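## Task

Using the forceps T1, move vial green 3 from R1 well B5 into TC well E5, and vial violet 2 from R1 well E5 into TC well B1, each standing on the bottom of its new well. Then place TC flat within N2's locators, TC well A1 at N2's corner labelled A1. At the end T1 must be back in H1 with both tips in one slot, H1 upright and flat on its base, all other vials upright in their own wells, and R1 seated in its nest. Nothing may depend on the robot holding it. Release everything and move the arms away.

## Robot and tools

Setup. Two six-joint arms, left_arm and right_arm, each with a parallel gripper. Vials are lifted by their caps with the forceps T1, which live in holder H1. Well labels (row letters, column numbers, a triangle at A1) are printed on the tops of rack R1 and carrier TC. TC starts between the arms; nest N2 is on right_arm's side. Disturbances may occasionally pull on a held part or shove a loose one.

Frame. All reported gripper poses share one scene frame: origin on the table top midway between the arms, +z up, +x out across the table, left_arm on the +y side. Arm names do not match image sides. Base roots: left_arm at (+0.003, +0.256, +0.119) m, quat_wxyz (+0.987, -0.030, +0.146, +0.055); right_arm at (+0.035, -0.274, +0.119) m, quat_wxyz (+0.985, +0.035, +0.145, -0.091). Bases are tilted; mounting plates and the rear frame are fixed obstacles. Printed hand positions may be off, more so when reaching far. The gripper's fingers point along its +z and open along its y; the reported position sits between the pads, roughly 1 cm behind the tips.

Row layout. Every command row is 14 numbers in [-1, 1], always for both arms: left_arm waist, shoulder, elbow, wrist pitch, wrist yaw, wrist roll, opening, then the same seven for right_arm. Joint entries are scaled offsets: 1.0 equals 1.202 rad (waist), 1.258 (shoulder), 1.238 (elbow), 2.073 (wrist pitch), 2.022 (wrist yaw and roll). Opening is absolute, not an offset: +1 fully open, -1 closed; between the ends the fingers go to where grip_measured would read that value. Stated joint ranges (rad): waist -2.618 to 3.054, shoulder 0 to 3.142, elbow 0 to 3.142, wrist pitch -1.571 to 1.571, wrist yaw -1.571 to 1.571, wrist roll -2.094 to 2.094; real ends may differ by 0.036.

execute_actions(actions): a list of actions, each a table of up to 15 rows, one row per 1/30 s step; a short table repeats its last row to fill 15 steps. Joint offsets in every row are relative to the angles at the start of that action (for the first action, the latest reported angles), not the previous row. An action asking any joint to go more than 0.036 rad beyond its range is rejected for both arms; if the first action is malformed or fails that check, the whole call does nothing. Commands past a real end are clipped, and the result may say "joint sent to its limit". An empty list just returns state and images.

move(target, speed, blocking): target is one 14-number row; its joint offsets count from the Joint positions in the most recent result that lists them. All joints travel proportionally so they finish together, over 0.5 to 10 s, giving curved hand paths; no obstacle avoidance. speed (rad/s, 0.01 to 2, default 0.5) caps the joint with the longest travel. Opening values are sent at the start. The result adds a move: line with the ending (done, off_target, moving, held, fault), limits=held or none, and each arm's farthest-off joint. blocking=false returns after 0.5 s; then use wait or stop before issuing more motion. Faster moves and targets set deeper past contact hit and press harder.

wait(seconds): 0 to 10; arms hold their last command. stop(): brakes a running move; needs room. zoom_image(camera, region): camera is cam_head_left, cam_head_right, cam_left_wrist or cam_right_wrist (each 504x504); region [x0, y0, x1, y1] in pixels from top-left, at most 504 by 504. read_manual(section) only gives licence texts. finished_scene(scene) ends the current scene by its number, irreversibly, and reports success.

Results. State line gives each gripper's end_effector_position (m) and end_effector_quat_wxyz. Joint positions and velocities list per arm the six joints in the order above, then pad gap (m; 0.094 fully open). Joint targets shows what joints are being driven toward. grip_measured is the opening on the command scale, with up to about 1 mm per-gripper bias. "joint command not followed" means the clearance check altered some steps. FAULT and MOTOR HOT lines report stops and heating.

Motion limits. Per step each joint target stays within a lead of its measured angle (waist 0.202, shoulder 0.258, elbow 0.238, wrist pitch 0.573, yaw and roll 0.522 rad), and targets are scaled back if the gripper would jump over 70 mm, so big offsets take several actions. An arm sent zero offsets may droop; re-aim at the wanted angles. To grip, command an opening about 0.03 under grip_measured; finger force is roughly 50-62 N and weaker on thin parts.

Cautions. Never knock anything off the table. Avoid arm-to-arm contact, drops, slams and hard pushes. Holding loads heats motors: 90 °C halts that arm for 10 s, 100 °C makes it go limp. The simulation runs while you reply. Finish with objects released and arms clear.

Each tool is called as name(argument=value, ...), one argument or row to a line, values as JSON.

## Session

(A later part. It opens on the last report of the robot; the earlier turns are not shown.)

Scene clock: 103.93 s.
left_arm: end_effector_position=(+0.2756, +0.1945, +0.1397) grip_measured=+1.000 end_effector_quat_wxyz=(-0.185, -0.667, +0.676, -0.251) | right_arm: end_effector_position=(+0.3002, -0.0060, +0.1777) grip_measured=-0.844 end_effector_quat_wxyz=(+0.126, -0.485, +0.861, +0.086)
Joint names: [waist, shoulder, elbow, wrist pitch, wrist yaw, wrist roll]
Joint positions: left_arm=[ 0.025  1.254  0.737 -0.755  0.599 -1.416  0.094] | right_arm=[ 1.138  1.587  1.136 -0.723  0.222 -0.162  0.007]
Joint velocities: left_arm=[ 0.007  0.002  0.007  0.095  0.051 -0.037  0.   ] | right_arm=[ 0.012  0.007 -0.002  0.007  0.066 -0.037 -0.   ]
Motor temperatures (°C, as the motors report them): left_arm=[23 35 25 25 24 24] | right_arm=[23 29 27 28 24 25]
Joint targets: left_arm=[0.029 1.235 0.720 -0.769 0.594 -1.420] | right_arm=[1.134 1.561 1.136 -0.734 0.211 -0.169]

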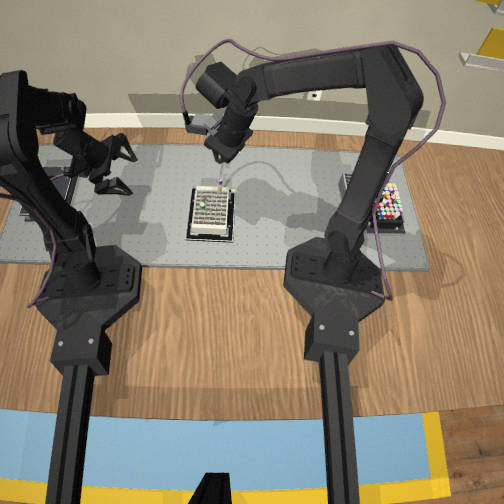

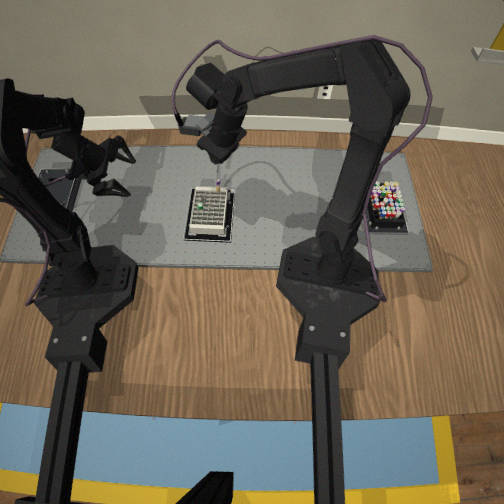

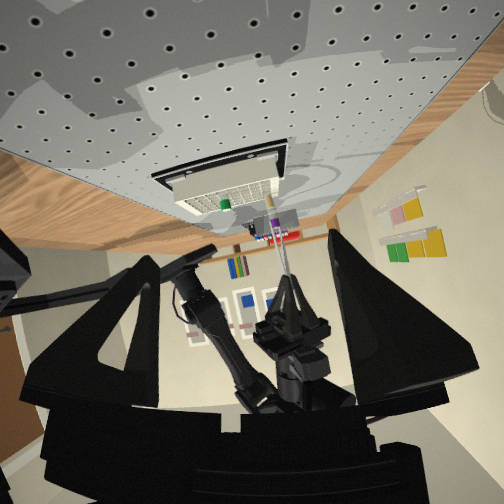

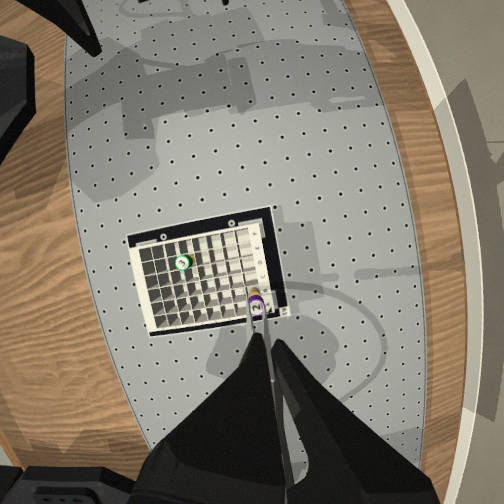

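execute_actions(
  actions=[],
)

zoom_image(
  camera="cam_right_wrist",
  region=[228, 268, 282, 316],
)

zoom_image(
  camera="cam_left_wrist",
  region=[240, 170, 296, 230],
)

Scene clock: 104.17 s.
left_arm: end_effector_position=(+0.2756, +0.1945, +0.1397) grip_measured=+1.000 end_effector_quat_wxyz=(-0.185, -0.667, +0.676, -0.251) | right_arm: end_effector_position=(+0.3001, -0.0060, +0.1777) grip_measured=-0.844 end_effector_quat_wxyz=(+0.125, -0.485, +0.861, +0.087)
Joint names: [waist, shoulder, elbow, wrist pitch, wrist yaw, wrist roll]
Joint positions: left_arm=[ 0.025  1.254  0.737 -0.755  0.599 -1.416  0.094] | right_arm=[ 1.138  1.587  1.136 -0.723  0.221 -0.162  0.007]
Joint velocities: left_arm=[-0.017 -0.012 -0.012 -0.066 -0.066  0.037  0.   ] | right_arm=[ 0.007  0.012  0.007 -0.007 -0.037 -0.051  0.001]
Motor temperatures (°C, as the motors report them): left_arm=[23 35 25 25 24 24] | right_arm=[23 29 27 28 24 25]
Joint targets: left_arm=[0.029 1.235 0.720 -0.769 0.594 -1.420] | right_arm=[1.134 1.561 1.136 -0.734 0.211 -0.169]

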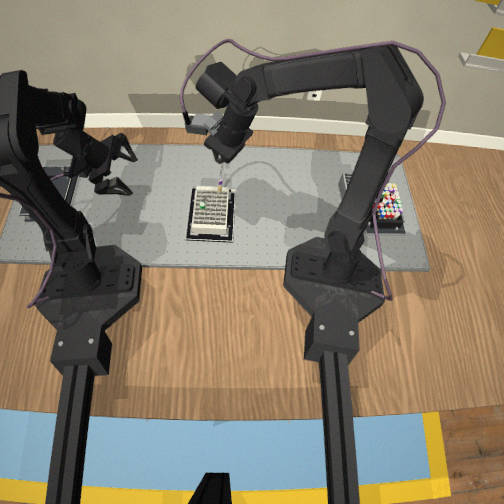

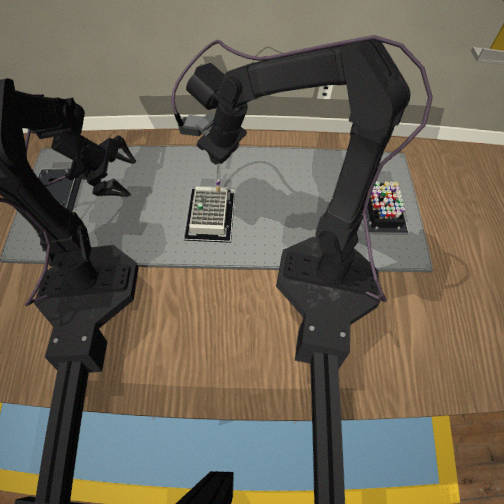

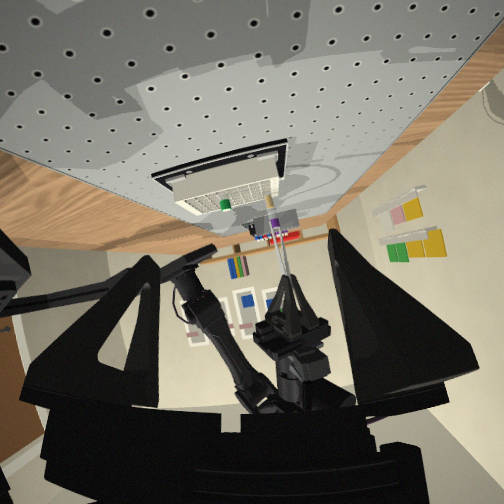

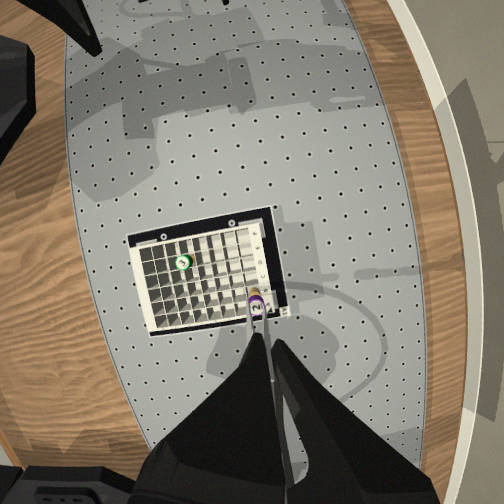

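Region (228, 268, 282, 316) of cam_right_wrist's 504x504 image, scaled by 9.333, with more detail than that image has.

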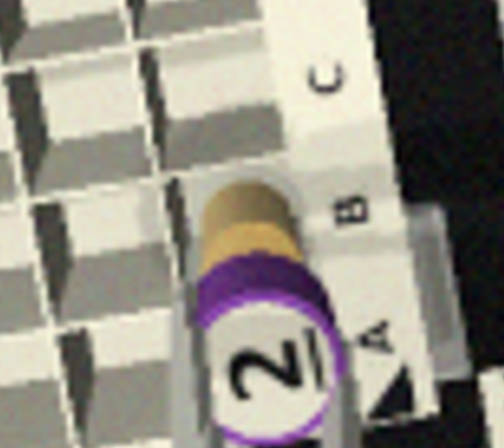

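Region (240, 170, 296, 230) of cam_left_wrist's 504x504 image, scaled by 8.400, with more detail than that image has; it fills the left 470 columns of this view, and the rest is white.

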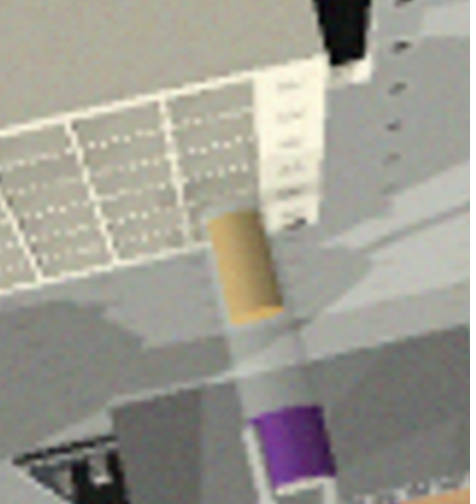

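execute_actions(
  actions=[
    [
[0.0033,-0.0151,-0.0137,-0.0068,-0.0025,-0.002,1, -0.001,-0.0095,0.0,-0.0077,-0.0040,-0.0035,-0.855],
[0.0033,-0.0151,-0.0137,-0.0068,-0.0025,-0.002,1, -0.001,0.0000,0.0,-0.0077,-0.0020,-0.0035,-0.855],
[0.0033,-0.0151,-0.0137,-0.0068,-0.0025,-0.002,1, -0.001,0.0048,0.0,-0.0077,0.0000,-0.0035,-0.855],
[0.0033,-0.0151,-0.0137,-0.0068,-0.0025,-0.002,1, -0.001,0.0079,0.0,-0.0019,0.0025,-0.0035,-0.855],
[0.0033,-0.0151,-0.0137,-0.0068,-0.0025,-0.002,1, -0.001,0.0103,0.0,0.0048,0.0040,-0.0035,-0.855],
[0.0033,-0.0151,-0.0137,-0.0068,-0.0025,-0.002,1, -0.001,0.0127,0.0,0.0082,0.0046,-0.0035,-0.855],
[0.0033,-0.0151,-0.0137,-0.0068,-0.0025,-0.002,1, -0.001,0.0151,0.0,0.0096,0.0052,-0.0035,-0.855],
[0.0033,-0.0151,-0.0137,-0.0068,-0.0025,-0.002,1, -0.001,0.0175,0.0,0.0106,0.0057,-0.0035,-0.855],
[0.0033,-0.0151,-0.0137,-0.0068,-0.0025,-0.002,1, -0.001,0.0203,0.0,0.0116,0.0063,-0.0035,-0.855],
[0.0033,-0.0151,-0.0137,-0.0068,-0.0025,-0.002,1, -0.001,0.0231,0.0,0.0123,0.0068,-0.0035,-0.855],
[0.0033,-0.0151,-0.0137,-0.0068,-0.0025,-0.002,1, -0.001,0.0258,0.0,0.0128,0.0071,-0.0035,-0.855],
[0.0033,-0.0151,-0.0137,-0.0068,-0.0025,-0.002,1, -0.001,0.0286,0.0,0.0128,0.0071,-0.0035,-0.855],
[0.0033,-0.0151,-0.0137,-0.0068,-0.0025,-0.002,1, -0.001,0.0302,0.0,0.0128,0.0071,-0.0035,-0.855]
],
  ],
)

execute_actions(
  actions=[],
)

zoom_image(
  camera="cam_right_wrist",
  region=[228, 268, 282, 316],
)

zoom_image(
  camera="cam_left_wrist",
  region=[240, 170, 296, 230],
)

Scene clock: 105.73 s.
left_arm: end_effector_position=(+0.2756, +0.1945, +0.1397) grip_measured=+1.000 end_effector_quat_wxyz=(-0.185, -0.667, +0.676, -0.251) | right_arm: end_effector_position=(+0.3018, -0.0048, +0.1760) grip_measured=-0.844 end_effector_quat_wxyz=(+0.128, -0.484, +0.862, +0.084)
Joint names: [waist, shoulder, elbow, wrist pitch, wrist yaw, wrist roll]
Joint positions: left_arm=[ 0.025  1.254  0.737 -0.755  0.599 -1.416  0.094] | right_arm=[ 1.138  1.595  1.136 -0.713  0.227 -0.162  0.007]
Joint velocities: left_arm=[ 0.027 -0.002 -0.012 -0.007  0.007 -0.037  0.   ] | right_arm=[ 0.002 -0.002 -0.007 -0.051  0.037  0.095  0.   ]
Motor temperatures (°C, as the motors report them): left_arm=[23 35 25 25 24 24] | right_arm=[23 30 27 28 24 25]
Joint targets: left_arm=[0.029 1.235 0.720 -0.769 0.594 -1.420] | right_arm=[1.137 1.625 1.136 -0.697 0.236 -0.169]

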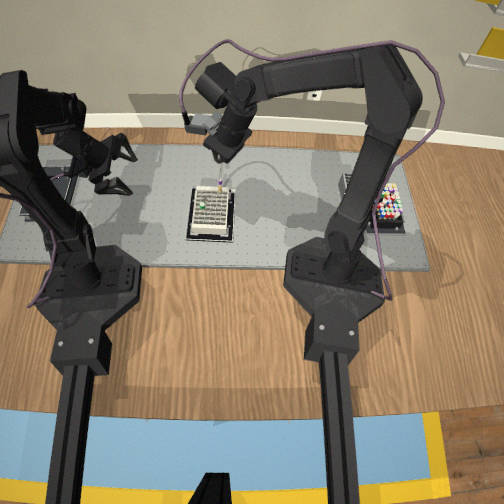

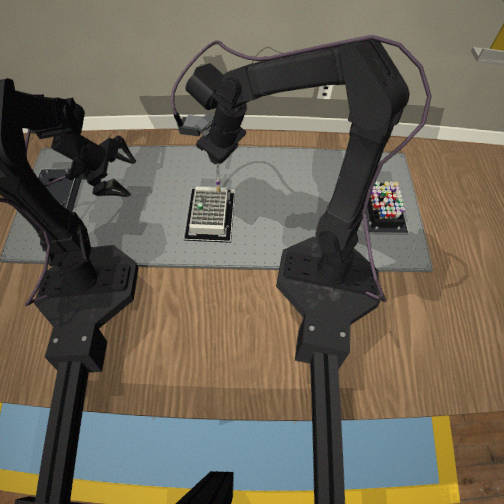

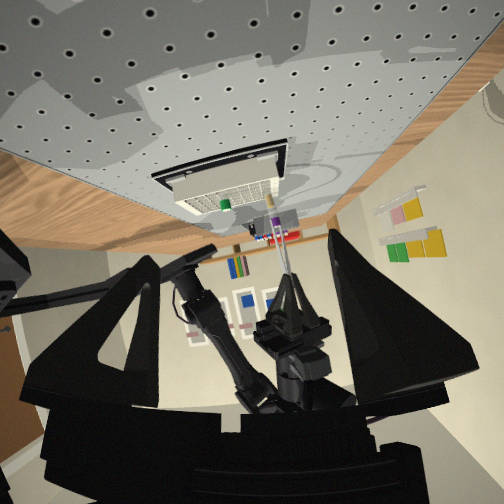

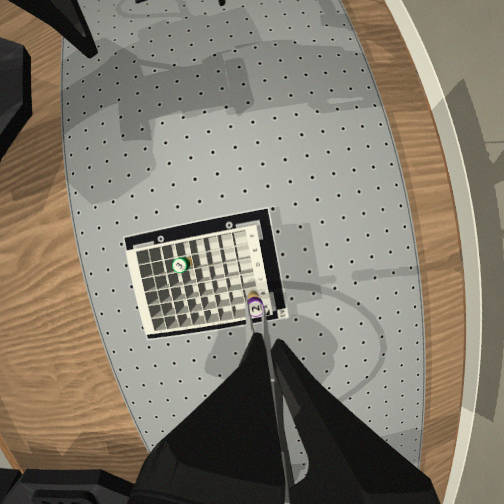

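Scene clock: 105.73 s.
left_arm: end_effector_position=(+0.2756, +0.1945, +0.1397) grip_measured=+1.000 end_effector_quat_wxyz=(-0.185, -0.667, +0.676, -0.251) | right_arm: end_effector_position=(+0.3018, -0.0048, +0.1760) grip_measured=-0.844 end_effector_quat_wxyz=(+0.128, -0.484, +0.862, +0.084)
Joint names: [waist, shoulder, elbow, wrist pitch, wrist yaw, wrist roll]
Joint positions: left_arm=[ 0.025  1.254  0.737 -0.755  0.599 -1.416  0.094] | right_arm=[ 1.138  1.595  1.136 -0.713  0.227 -0.162  0.007]
Joint velocities: left_arm=[ 0.027 -0.002 -0.012 -0.007  0.007 -0.037  0.   ] | right_arm=[ 0.002 -0.002 -0.007 -0.051  0.037  0.095  0.   ]
Motor temperatures (°C, as the motors report them): left_arm=[23 35 25 25 24 24] | right_arm=[23 30 27 28 24 25]
Joint targets: left_arm=[0.029 1.235 0.720 -0.769 0.594 -1.420] | right_arm=[1.137 1.625 1.136 -0.697 0.236 -0.169]

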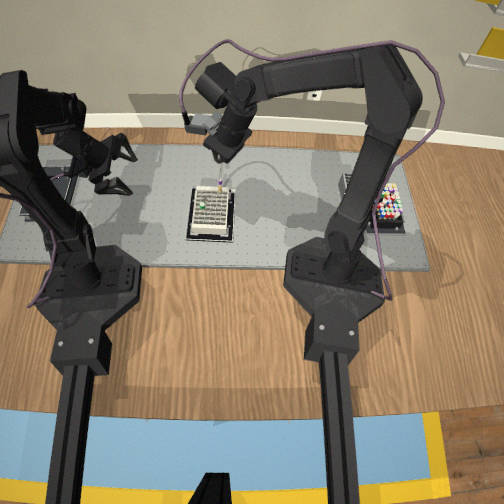

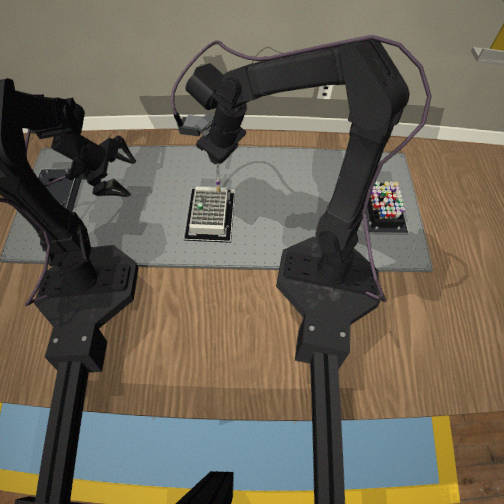

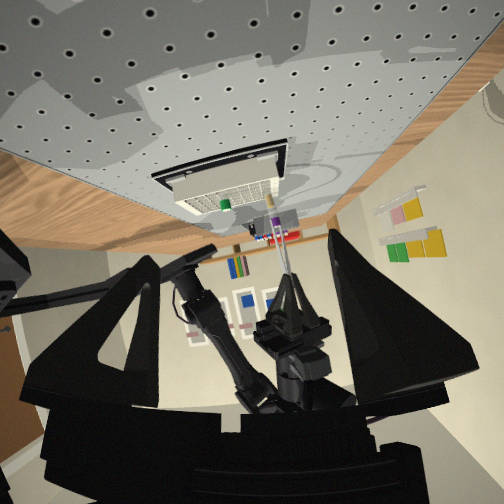

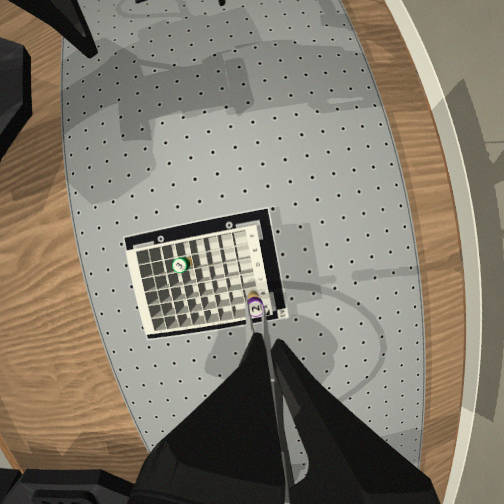

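Region (228, 268, 282, 316) of cam_right_wrist's 504x504 image, scaled by 9.333, with more detail than that image has.

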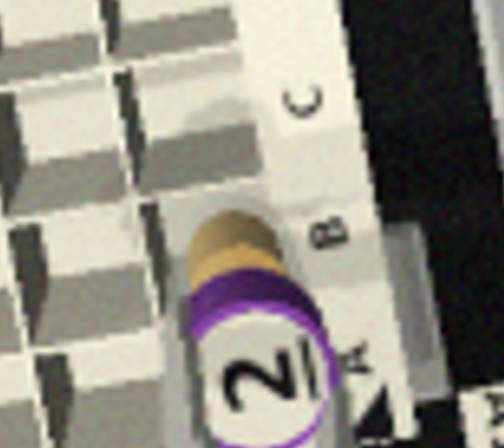

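Region (240, 170, 296, 230) of cam_left_wrist's 504x504 image, scaled by 8.400, with more detail than that image has; it fills the left 470 columns of this view, and the rest is white.

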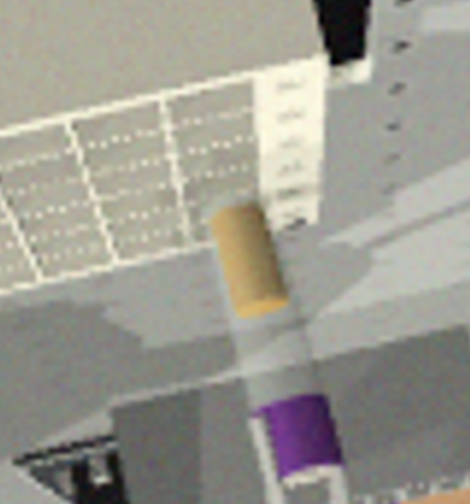

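execute_actions(
  actions=[
    [
[0.0033,-0.0151,-0.0137,-0.0068,-0.0025,-0.002,1, -0.001,-0.0100,0.0,0.0030,0.0020,-0.0035,-0.855],
[0.0033,-0.0151,-0.0137,-0.0068,-0.0025,-0.002,1, -0.001,-0.0334,0.0,0.0000,0.0000,-0.0035,-0.855],
[0.0033,-0.0151,-0.0137,-0.0068,-0.0025,-0.002,1, -0.001,-0.0334,0.0,-0.0030,-0.0030,-0.0035,-0.855],
[0.0033,-0.0151,-0.0137,-0.0068,-0.0025,-0.002,1, -0.001,-0.0290,0.0,-0.0060,-0.0055,-0.0035,-0.855],
[0.0033,-0.0151,-0.0137,-0.0068,-0.0025,-0.002,1, -0.001,-0.0290,0.0,-0.0090,-0.0080,-0.0035,-0.855],
[0.0033,-0.0151,-0.0137,-0.0068,-0.0025,-0.002,1, -0.001,-0.0290,0.0,-0.0115,-0.0104,-0.0035,-0.855],
[0.0033,-0.0151,-0.0137,-0.0068,-0.0025,-0.002,1, -0.001,-0.0290,0.0,-0.0125,-0.0104,-0.0035,-0.855]
],
  ],
)

wait(
  seconds=0.15,
)

zoom_image(
  camera="cam_right_wrist",
  region=[228, 268, 282, 316],
)

zoom_image(
  camera="cam_left_wrist",
  region=[240, 170, 296, 230],
)

Scene clock: 106.53 s.
left_arm: end_effector_position=(+0.2756, +0.1945, +0.1397) grip_measured=+1.000 end_effector_quat_wxyz=(-0.185, -0.667, +0.676, -0.251) | right_arm: end_effector_position=(+0.2991, -0.0064, +0.1779) grip_measured=-0.844 end_effector_quat_wxyz=(+0.124, -0.486, +0.861, +0.088)
Joint names: [waist, shoulder, elbow, wrist pitch, wrist yaw, wrist roll]
Joint positions: left_arm=[ 0.025  1.254  0.737 -0.755  0.599 -1.416  0.094] | right_arm=[ 1.138  1.586  1.136 -0.727  0.217 -0.162  0.007]
Joint velocities: left_arm=[-0.007  0.002 -0.017  0.022 -0.022 -0.051  0.   ] | right_arm=[-0.017  0.002 -0.007  0.051 -0.007 -0.007 -0.   ]
Motor temperatures (°C, as the motors report them): left_arm=[23 35 25 25 24 24] | right_arm=[23 30 27 28 24 25]
Joint targets: left_arm=[0.029 1.235 0.720 -0.769 0.594 -1.420] | right_arm=[1.137 1.558 1.136 -0.739 0.206 -0.169]

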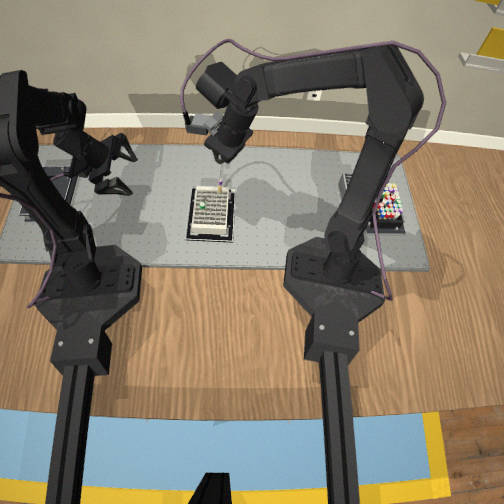

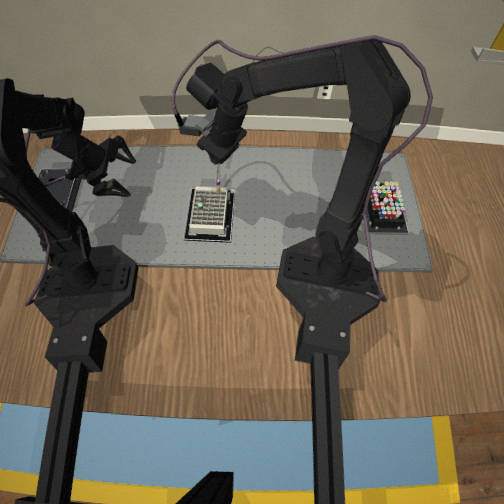

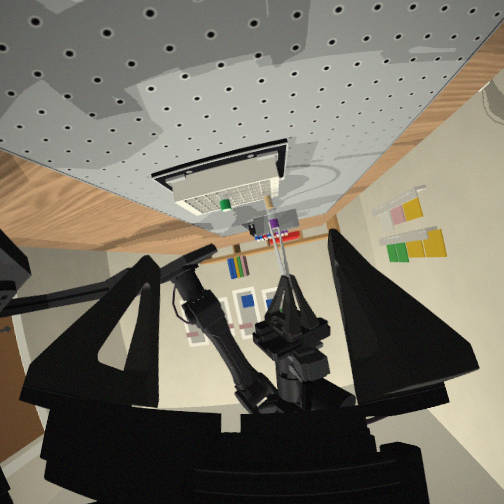

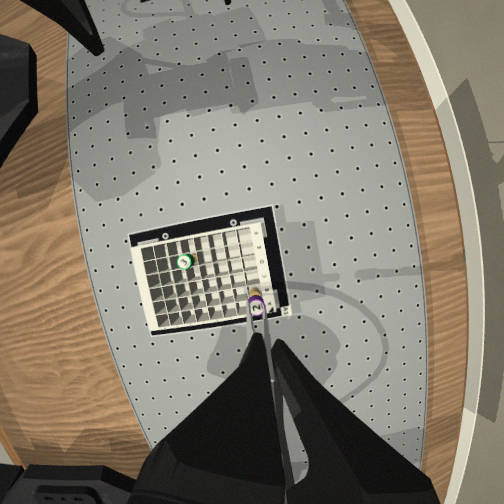

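Scene clock: 106.70 s.
left_arm: end_effector_position=(+0.2756, +0.1945, +0.1397) grip_measured=+1.000 end_effector_quat_wxyz=(-0.185, -0.667, +0.676, -0.251) | right_arm: end_effector_position=(+0.2989, -0.0065, +0.1779) grip_measured=-0.844 end_effector_quat_wxyz=(+0.123, -0.486, +0.861, +0.088)
Joint names: [waist, shoulder, elbow, wrist pitch, wrist yaw, wrist roll]
Joint positions: left_arm=[ 0.025  1.254  0.737 -0.755  0.599 -1.416  0.094] | right_arm=[ 1.138  1.586  1.136 -0.728  0.217 -0.162  0.007]
Joint velocities: left_arm=[ 0.012 -0.027 -0.017 -0.007  0.051 -0.022  0.   ] | right_arm=[-0.002  0.002 -0.002  0.022 -0.022  0.037 -0.001]
Motor temperatures (°C, as the motors report them): left_arm=[23 35 25 25 24 24] | right_arm=[23 30 27 28 24 25]
Joint targets: left_arm=[0.029 1.235 0.720 -0.769 0.594 -1.420] | right_arm=[1.137 1.558 1.136 -0.739 0.206 -0.169]
wait: 0.17 s; no rest

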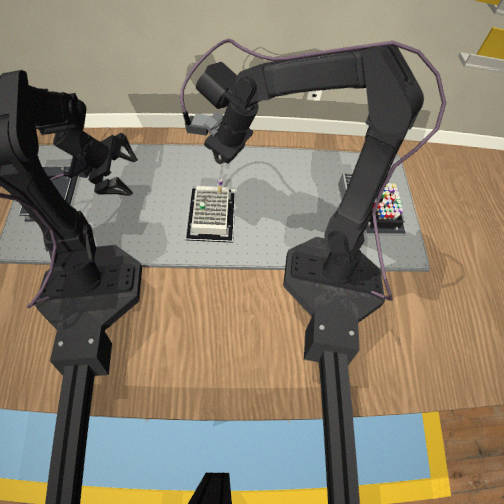

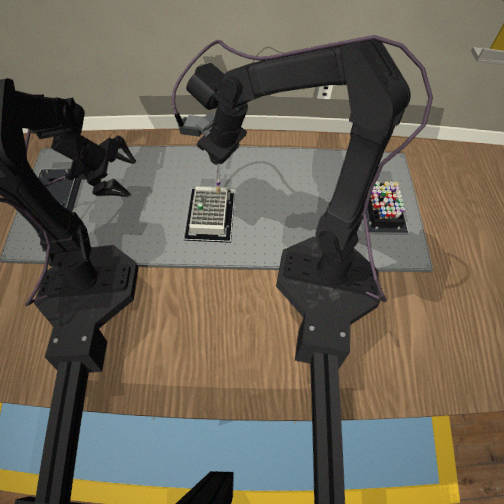

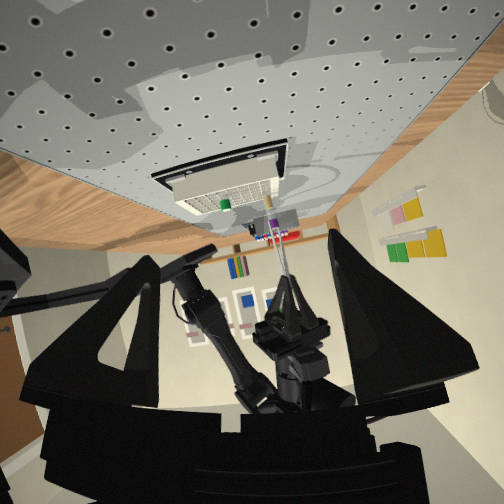

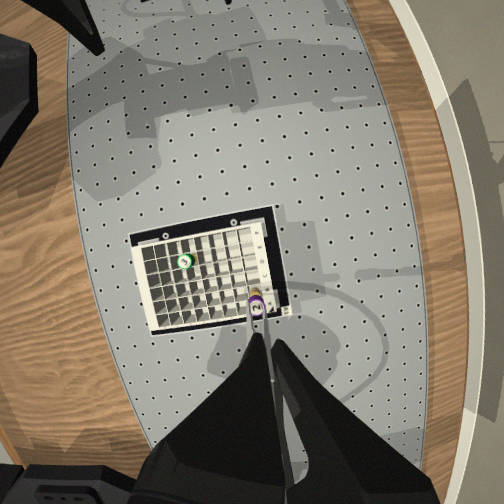

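Region (228, 268, 282, 316) of cam_right_wrist's 504x504 image, scaled by 9.333, with more detail than that image has.

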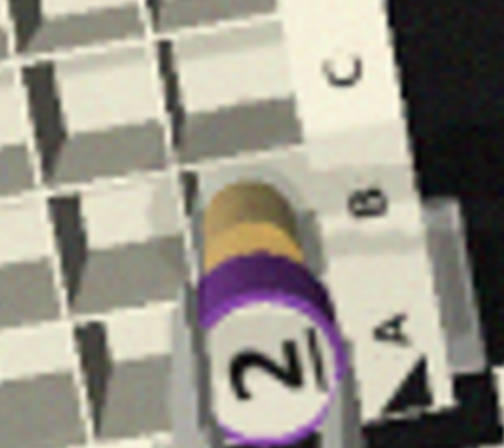

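Region (240, 170, 296, 230) of cam_left_wrist's 504x504 image, scaled by 8.400, with more detail than that image has; it fills the left 470 columns of this view, and the rest is white.

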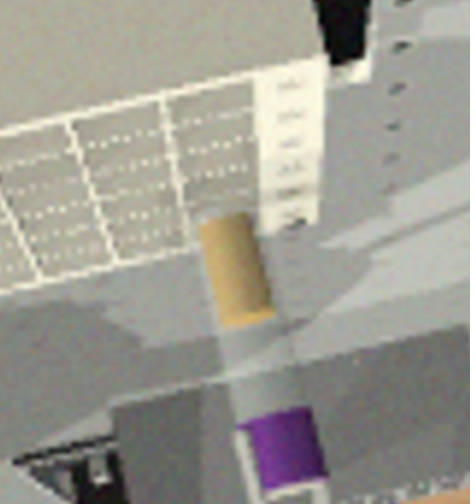

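execute_actions(
  actions=[
    [
[0.0033,-0.0151,-0.0137,-0.0068,-0.0025,-0.002,1, -0.001,-0.0150,0.0,0.0020,0.0000,-0.0035,-0.855],
[0.0033,-0.0151,-0.0137,-0.0068,-0.0025,-0.002,1, -0.001,-0.0080,0.0,0.0070,0.0035,-0.0035,-0.855],
[0.0033,-0.0151,-0.0137,-0.0068,-0.0025,-0.002,1, -0.001,0.0000,0.0,0.0095,0.0052,-0.0035,-0.855],
[0.0033,-0.0151,-0.0137,-0.0068,-0.0025,-0.002,1, -0.001,0.0055,0.0,0.0095,0.0052,-0.0035,-0.855]
],
  ],
)

zoom_image(
  camera="cam_right_wrist",
  region=[228, 268, 282, 316],
)

Scene clock: 107.63 s.
left_arm: end_effector_position=(+0.2756, +0.1945, +0.1397) grip_measured=+1.000 end_effector_quat_wxyz=(-0.185, -0.667, +0.676, -0.251) | right_arm: end_effector_position=(+0.3000, -0.0074, +0.1778) grip_measured=-0.844 end_effector_quat_wxyz=(+0.124, -0.485, +0.861, +0.084)
Joint names: [waist, shoulder, elbow, wrist pitch, wrist yaw, wrist roll]
Joint positions: left_arm=[ 0.025  1.254  0.737 -0.755  0.599 -1.416  0.094] | right_arm=[ 1.138  1.586  1.136 -0.729  0.225 -0.162  0.007]
Joint velocities: left_arm=[-0.007 -0.022 -0.017  0.022  0.022  0.051  0.   ] | right_arm=[-0.007 -0.012  0.002 -0.037 -0.007 -0.051 -0.001]
Motor temperatures (°C, as the motors report them): left_arm=[23 35 25 25 24 24] | right_arm=[23 30 27 28 24 25]
Joint targets: left_arm=[0.029 1.235 0.720 -0.769 0.594 -1.420] | right_arm=[1.137 1.593 1.136 -0.709 0.228 -0.169]

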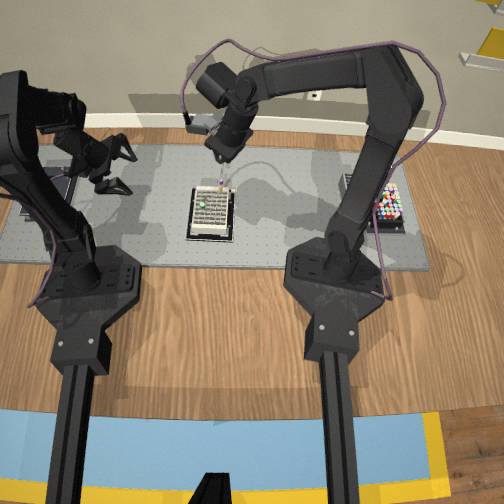

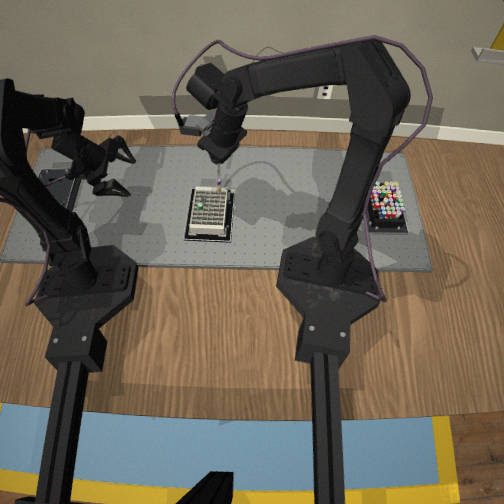

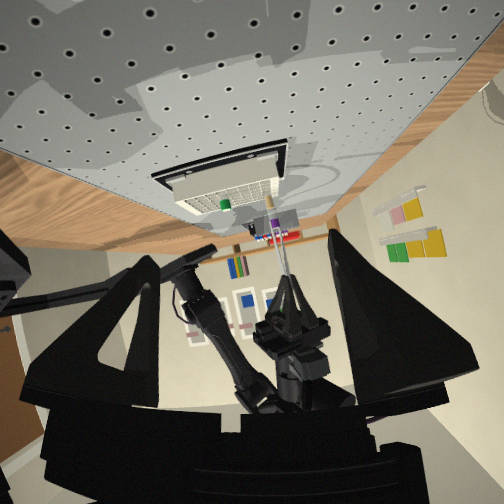

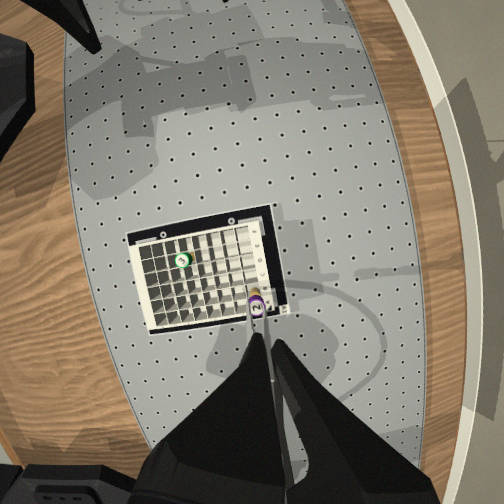

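Region (228, 268, 282, 316) of cam_right_wrist's 504x504 image, scaled by 9.333, with more detail than that image has.

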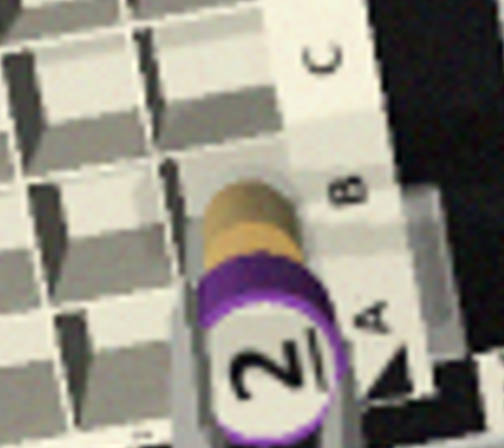

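execute_actions(
  actions=[
    [
[0.0033,-0.0151,-0.0137,-0.0068,-0.0025,-0.002,1, -0.001,0.0055,0.0,0.0115,-0.0040,-0.0035,-0.855],
[0.0033,-0.0151,-0.0137,-0.0068,-0.0025,-0.002,1, -0.001,0.0055,0.0,0.0123,-0.0077,-0.0035,-0.855]
],
  ],
)

zoom_image(
  camera="cam_right_wrist",
  region=[228, 268, 282, 316],
)

Scene clock: 108.37 s.
left_arm: end_effector_position=(+0.2756, +0.1945, +0.1397) grip_measured=+1.000 end_effector_quat_wxyz=(-0.185, -0.667, +0.676, -0.251) | right_arm: end_effector_position=(+0.3000, -0.0060, +0.1782) grip_measured=-0.844 end_effector_quat_wxyz=(+0.126, -0.485, +0.861, +0.087)
Joint names: [waist, shoulder, elbow, wrist pitch, wrist yaw, wrist roll]
Joint positions: left_arm=[ 0.025  1.254  0.737 -0.755  0.599 -1.416  0.094] | right_arm=[ 1.138  1.586  1.136 -0.724  0.22  -0.162  0.007]
Joint velocities: left_arm=[-0.012  0.012 -0.022 -0.066  0.066 -0.022  0.   ] | right_arm=[ 0.007  0.007  0.007  0.022 -0.037 -0.007 -0.   ]
Motor temperatures (°C, as the motors report them): left_arm=[23 35 25 25 24 24] | right_arm=[23 30 27 28 24 25]
Joint targets: left_arm=[0.029 1.235 0.720 -0.769 0.594 -1.420] | right_arm=[1.137 1.593 1.136 -0.703 0.210 -0.169]

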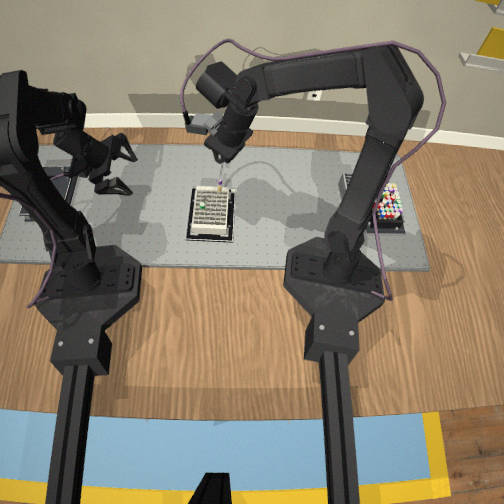

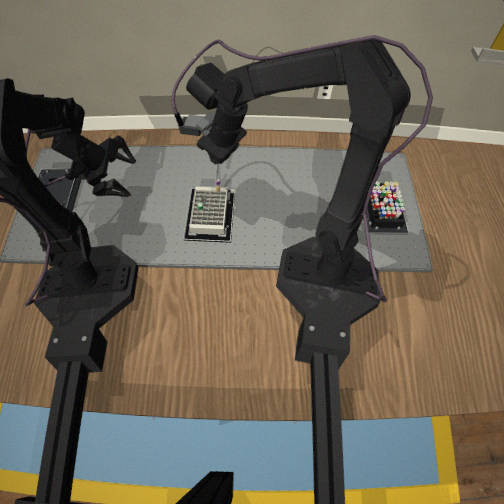

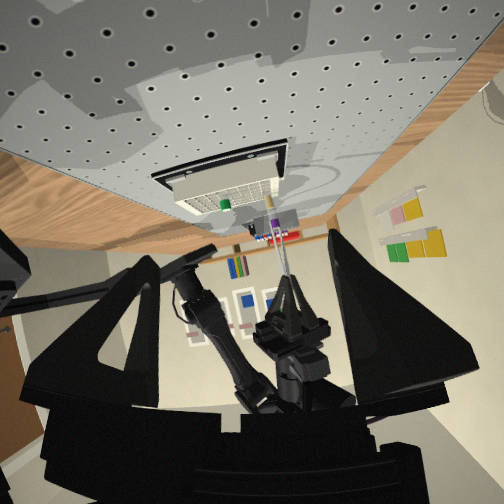

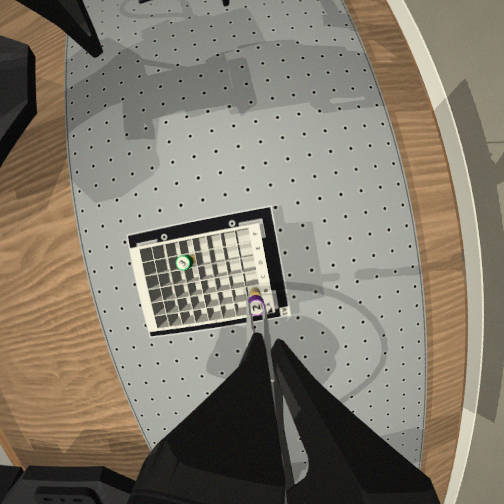

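Region (228, 268, 282, 316) of cam_right_wrist's 504x504 image, scaled by 9.333, with more detail than that image has.

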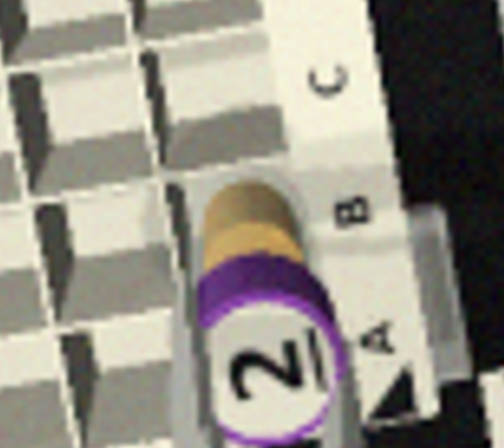

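execute_actions(
  actions=[
    [
[0.0033,-0.0151,-0.0137,-0.0068,-0.0025,-0.002,1, -0.001,0.0127,0.0,0.0039,-0.0020,-0.0035,-0.855],
[0.0033,-0.0151,-0.0137,-0.0068,-0.0025,-0.002,1, -0.001,0.0191,0.0,0.0039,-0.0020,-0.0035,-0.855],
[0.0033,-0.0151,-0.0137,-0.0068,-0.0025,-0.002,1, -0.001,0.0191,0.0,0.0039,-0.0020,-0.0035,-0.855],
[0.0033,-0.0151,-0.0137,-0.0068,-0.0025,-0.002,1, -0.001,0.0191,0.0,0.0039,-0.0020,-0.0035,-0.855],
[0.0033,-0.0151,-0.0137,-0.0068,-0.0025,-0.002,1, -0.001,0.0199,0.0,0.0096,0.0010,-0.0035,-0.855],
[0.0033,-0.0151,-0.0137,-0.0068,-0.0025,-0.002,1, -0.001,0.0210,0.0,0.0125,0.0027,-0.0035,-0.855],
[0.0033,-0.0151,-0.0137,-0.0068,-0.0025,-0.002,1, -0.001,0.0225,0.0,0.0133,0.0032,-0.0035,-0.855],
[0.0033,-0.0151,-0.0137,-0.0068,-0.0025,-0.002,1, -0.001,0.0242,0.0,0.0138,0.0037,-0.0035,-0.855],
[0.0033,-0.0151,-0.0137,-0.0068,-0.0025,-0.002,1, -0.001,0.0258,0.0,0.0143,0.0041,-0.0035,-0.855],
[0.0033,-0.0151,-0.0137,-0.0068,-0.0025,-0.002,1, -0.001,0.0273,0.0,0.0146,0.0044,-0.0035,-0.855],
[0.0033,-0.0151,-0.0137,-0.0068,-0.0025,-0.002,1, -0.001,0.0286,0.0,0.0146,0.0044,-0.0035,-0.855]
],
  ],
)

zoom_image(
  camera="cam_right_wrist",
  region=[228, 268, 282, 316],
)

zoom_image(
  camera="cam_left_wrist",
  region=[240, 170, 296, 230],
)

Scene clock: 109.57 s.
left_arm: end_effector_position=(+0.2756, +0.1945, +0.1397) grip_measured=+1.000 end_effector_quat_wxyz=(-0.185, -0.667, +0.676, -0.251) | right_arm: end_effector_position=(+0.2992, -0.0047, +0.1697) grip_measured=-0.844 end_effector_quat_wxyz=(+0.118, -0.487, +0.861, +0.081)
Joint names: [waist, shoulder, elbow, wrist pitch, wrist yaw, wrist roll]
Joint positions: left_arm=[ 0.025  1.254  0.737 -0.755  0.599 -1.416  0.094] | right_arm=[ 1.138  1.613  1.136 -0.715  0.226 -0.162  0.007]
Joint velocities: left_arm=[-0.012  0.002  0.027  0.037 -0.051 -0.11   0.   ] | right_arm=[-0.002  0.007 -0.007 -0.022  0.037 -0.022  0.001]
Motor temperatures (°C, as the motors report them): left_arm=[23 35 25 25 24 24] | right_arm=[23 30 27 28 24 25]
Joint targets: left_arm=[0.029 1.235 0.720 -0.769 0.594 -1.420] | right_arm=[1.137 1.622 1.136 -0.693 0.229 -0.169]

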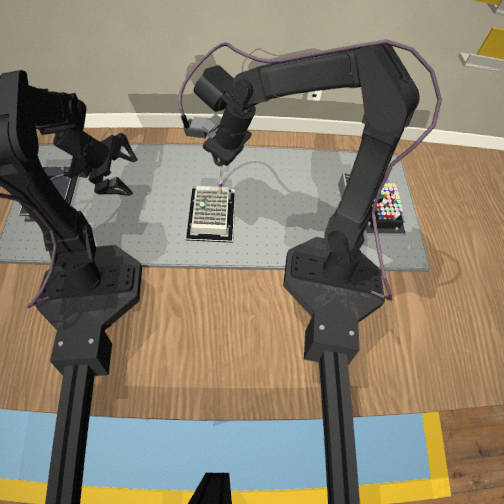

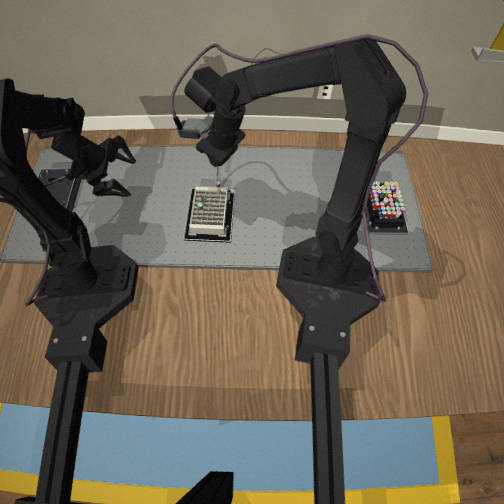

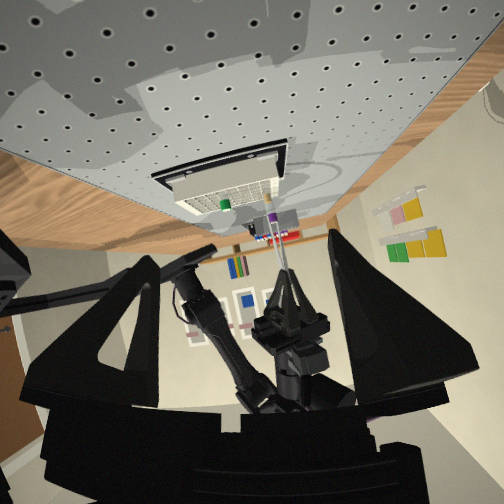

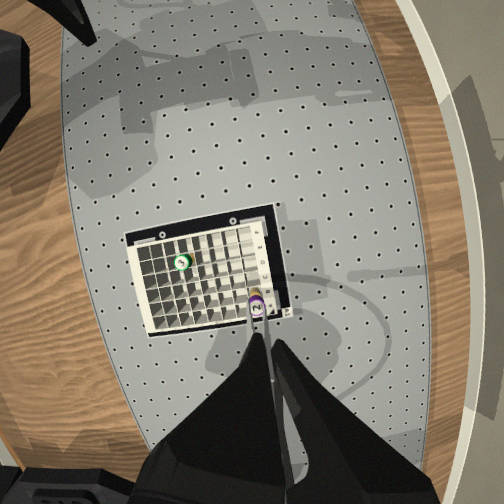

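Region (228, 268, 282, 316) of cam_right_wrist's 504x504 image, scaled by 9.333, with more detail than that image has.

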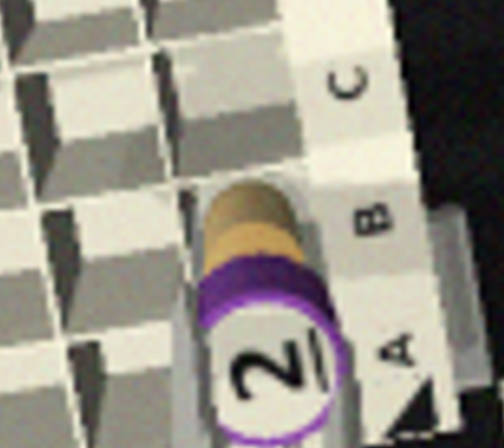

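Region (240, 170, 296, 230) of cam_left_wrist's 504x504 image, scaled by 8.400, with more detail than that image has; it fills the left 470 columns of this view, and the rest is white.

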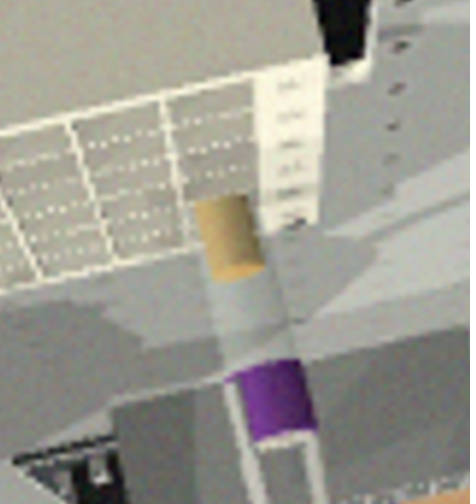

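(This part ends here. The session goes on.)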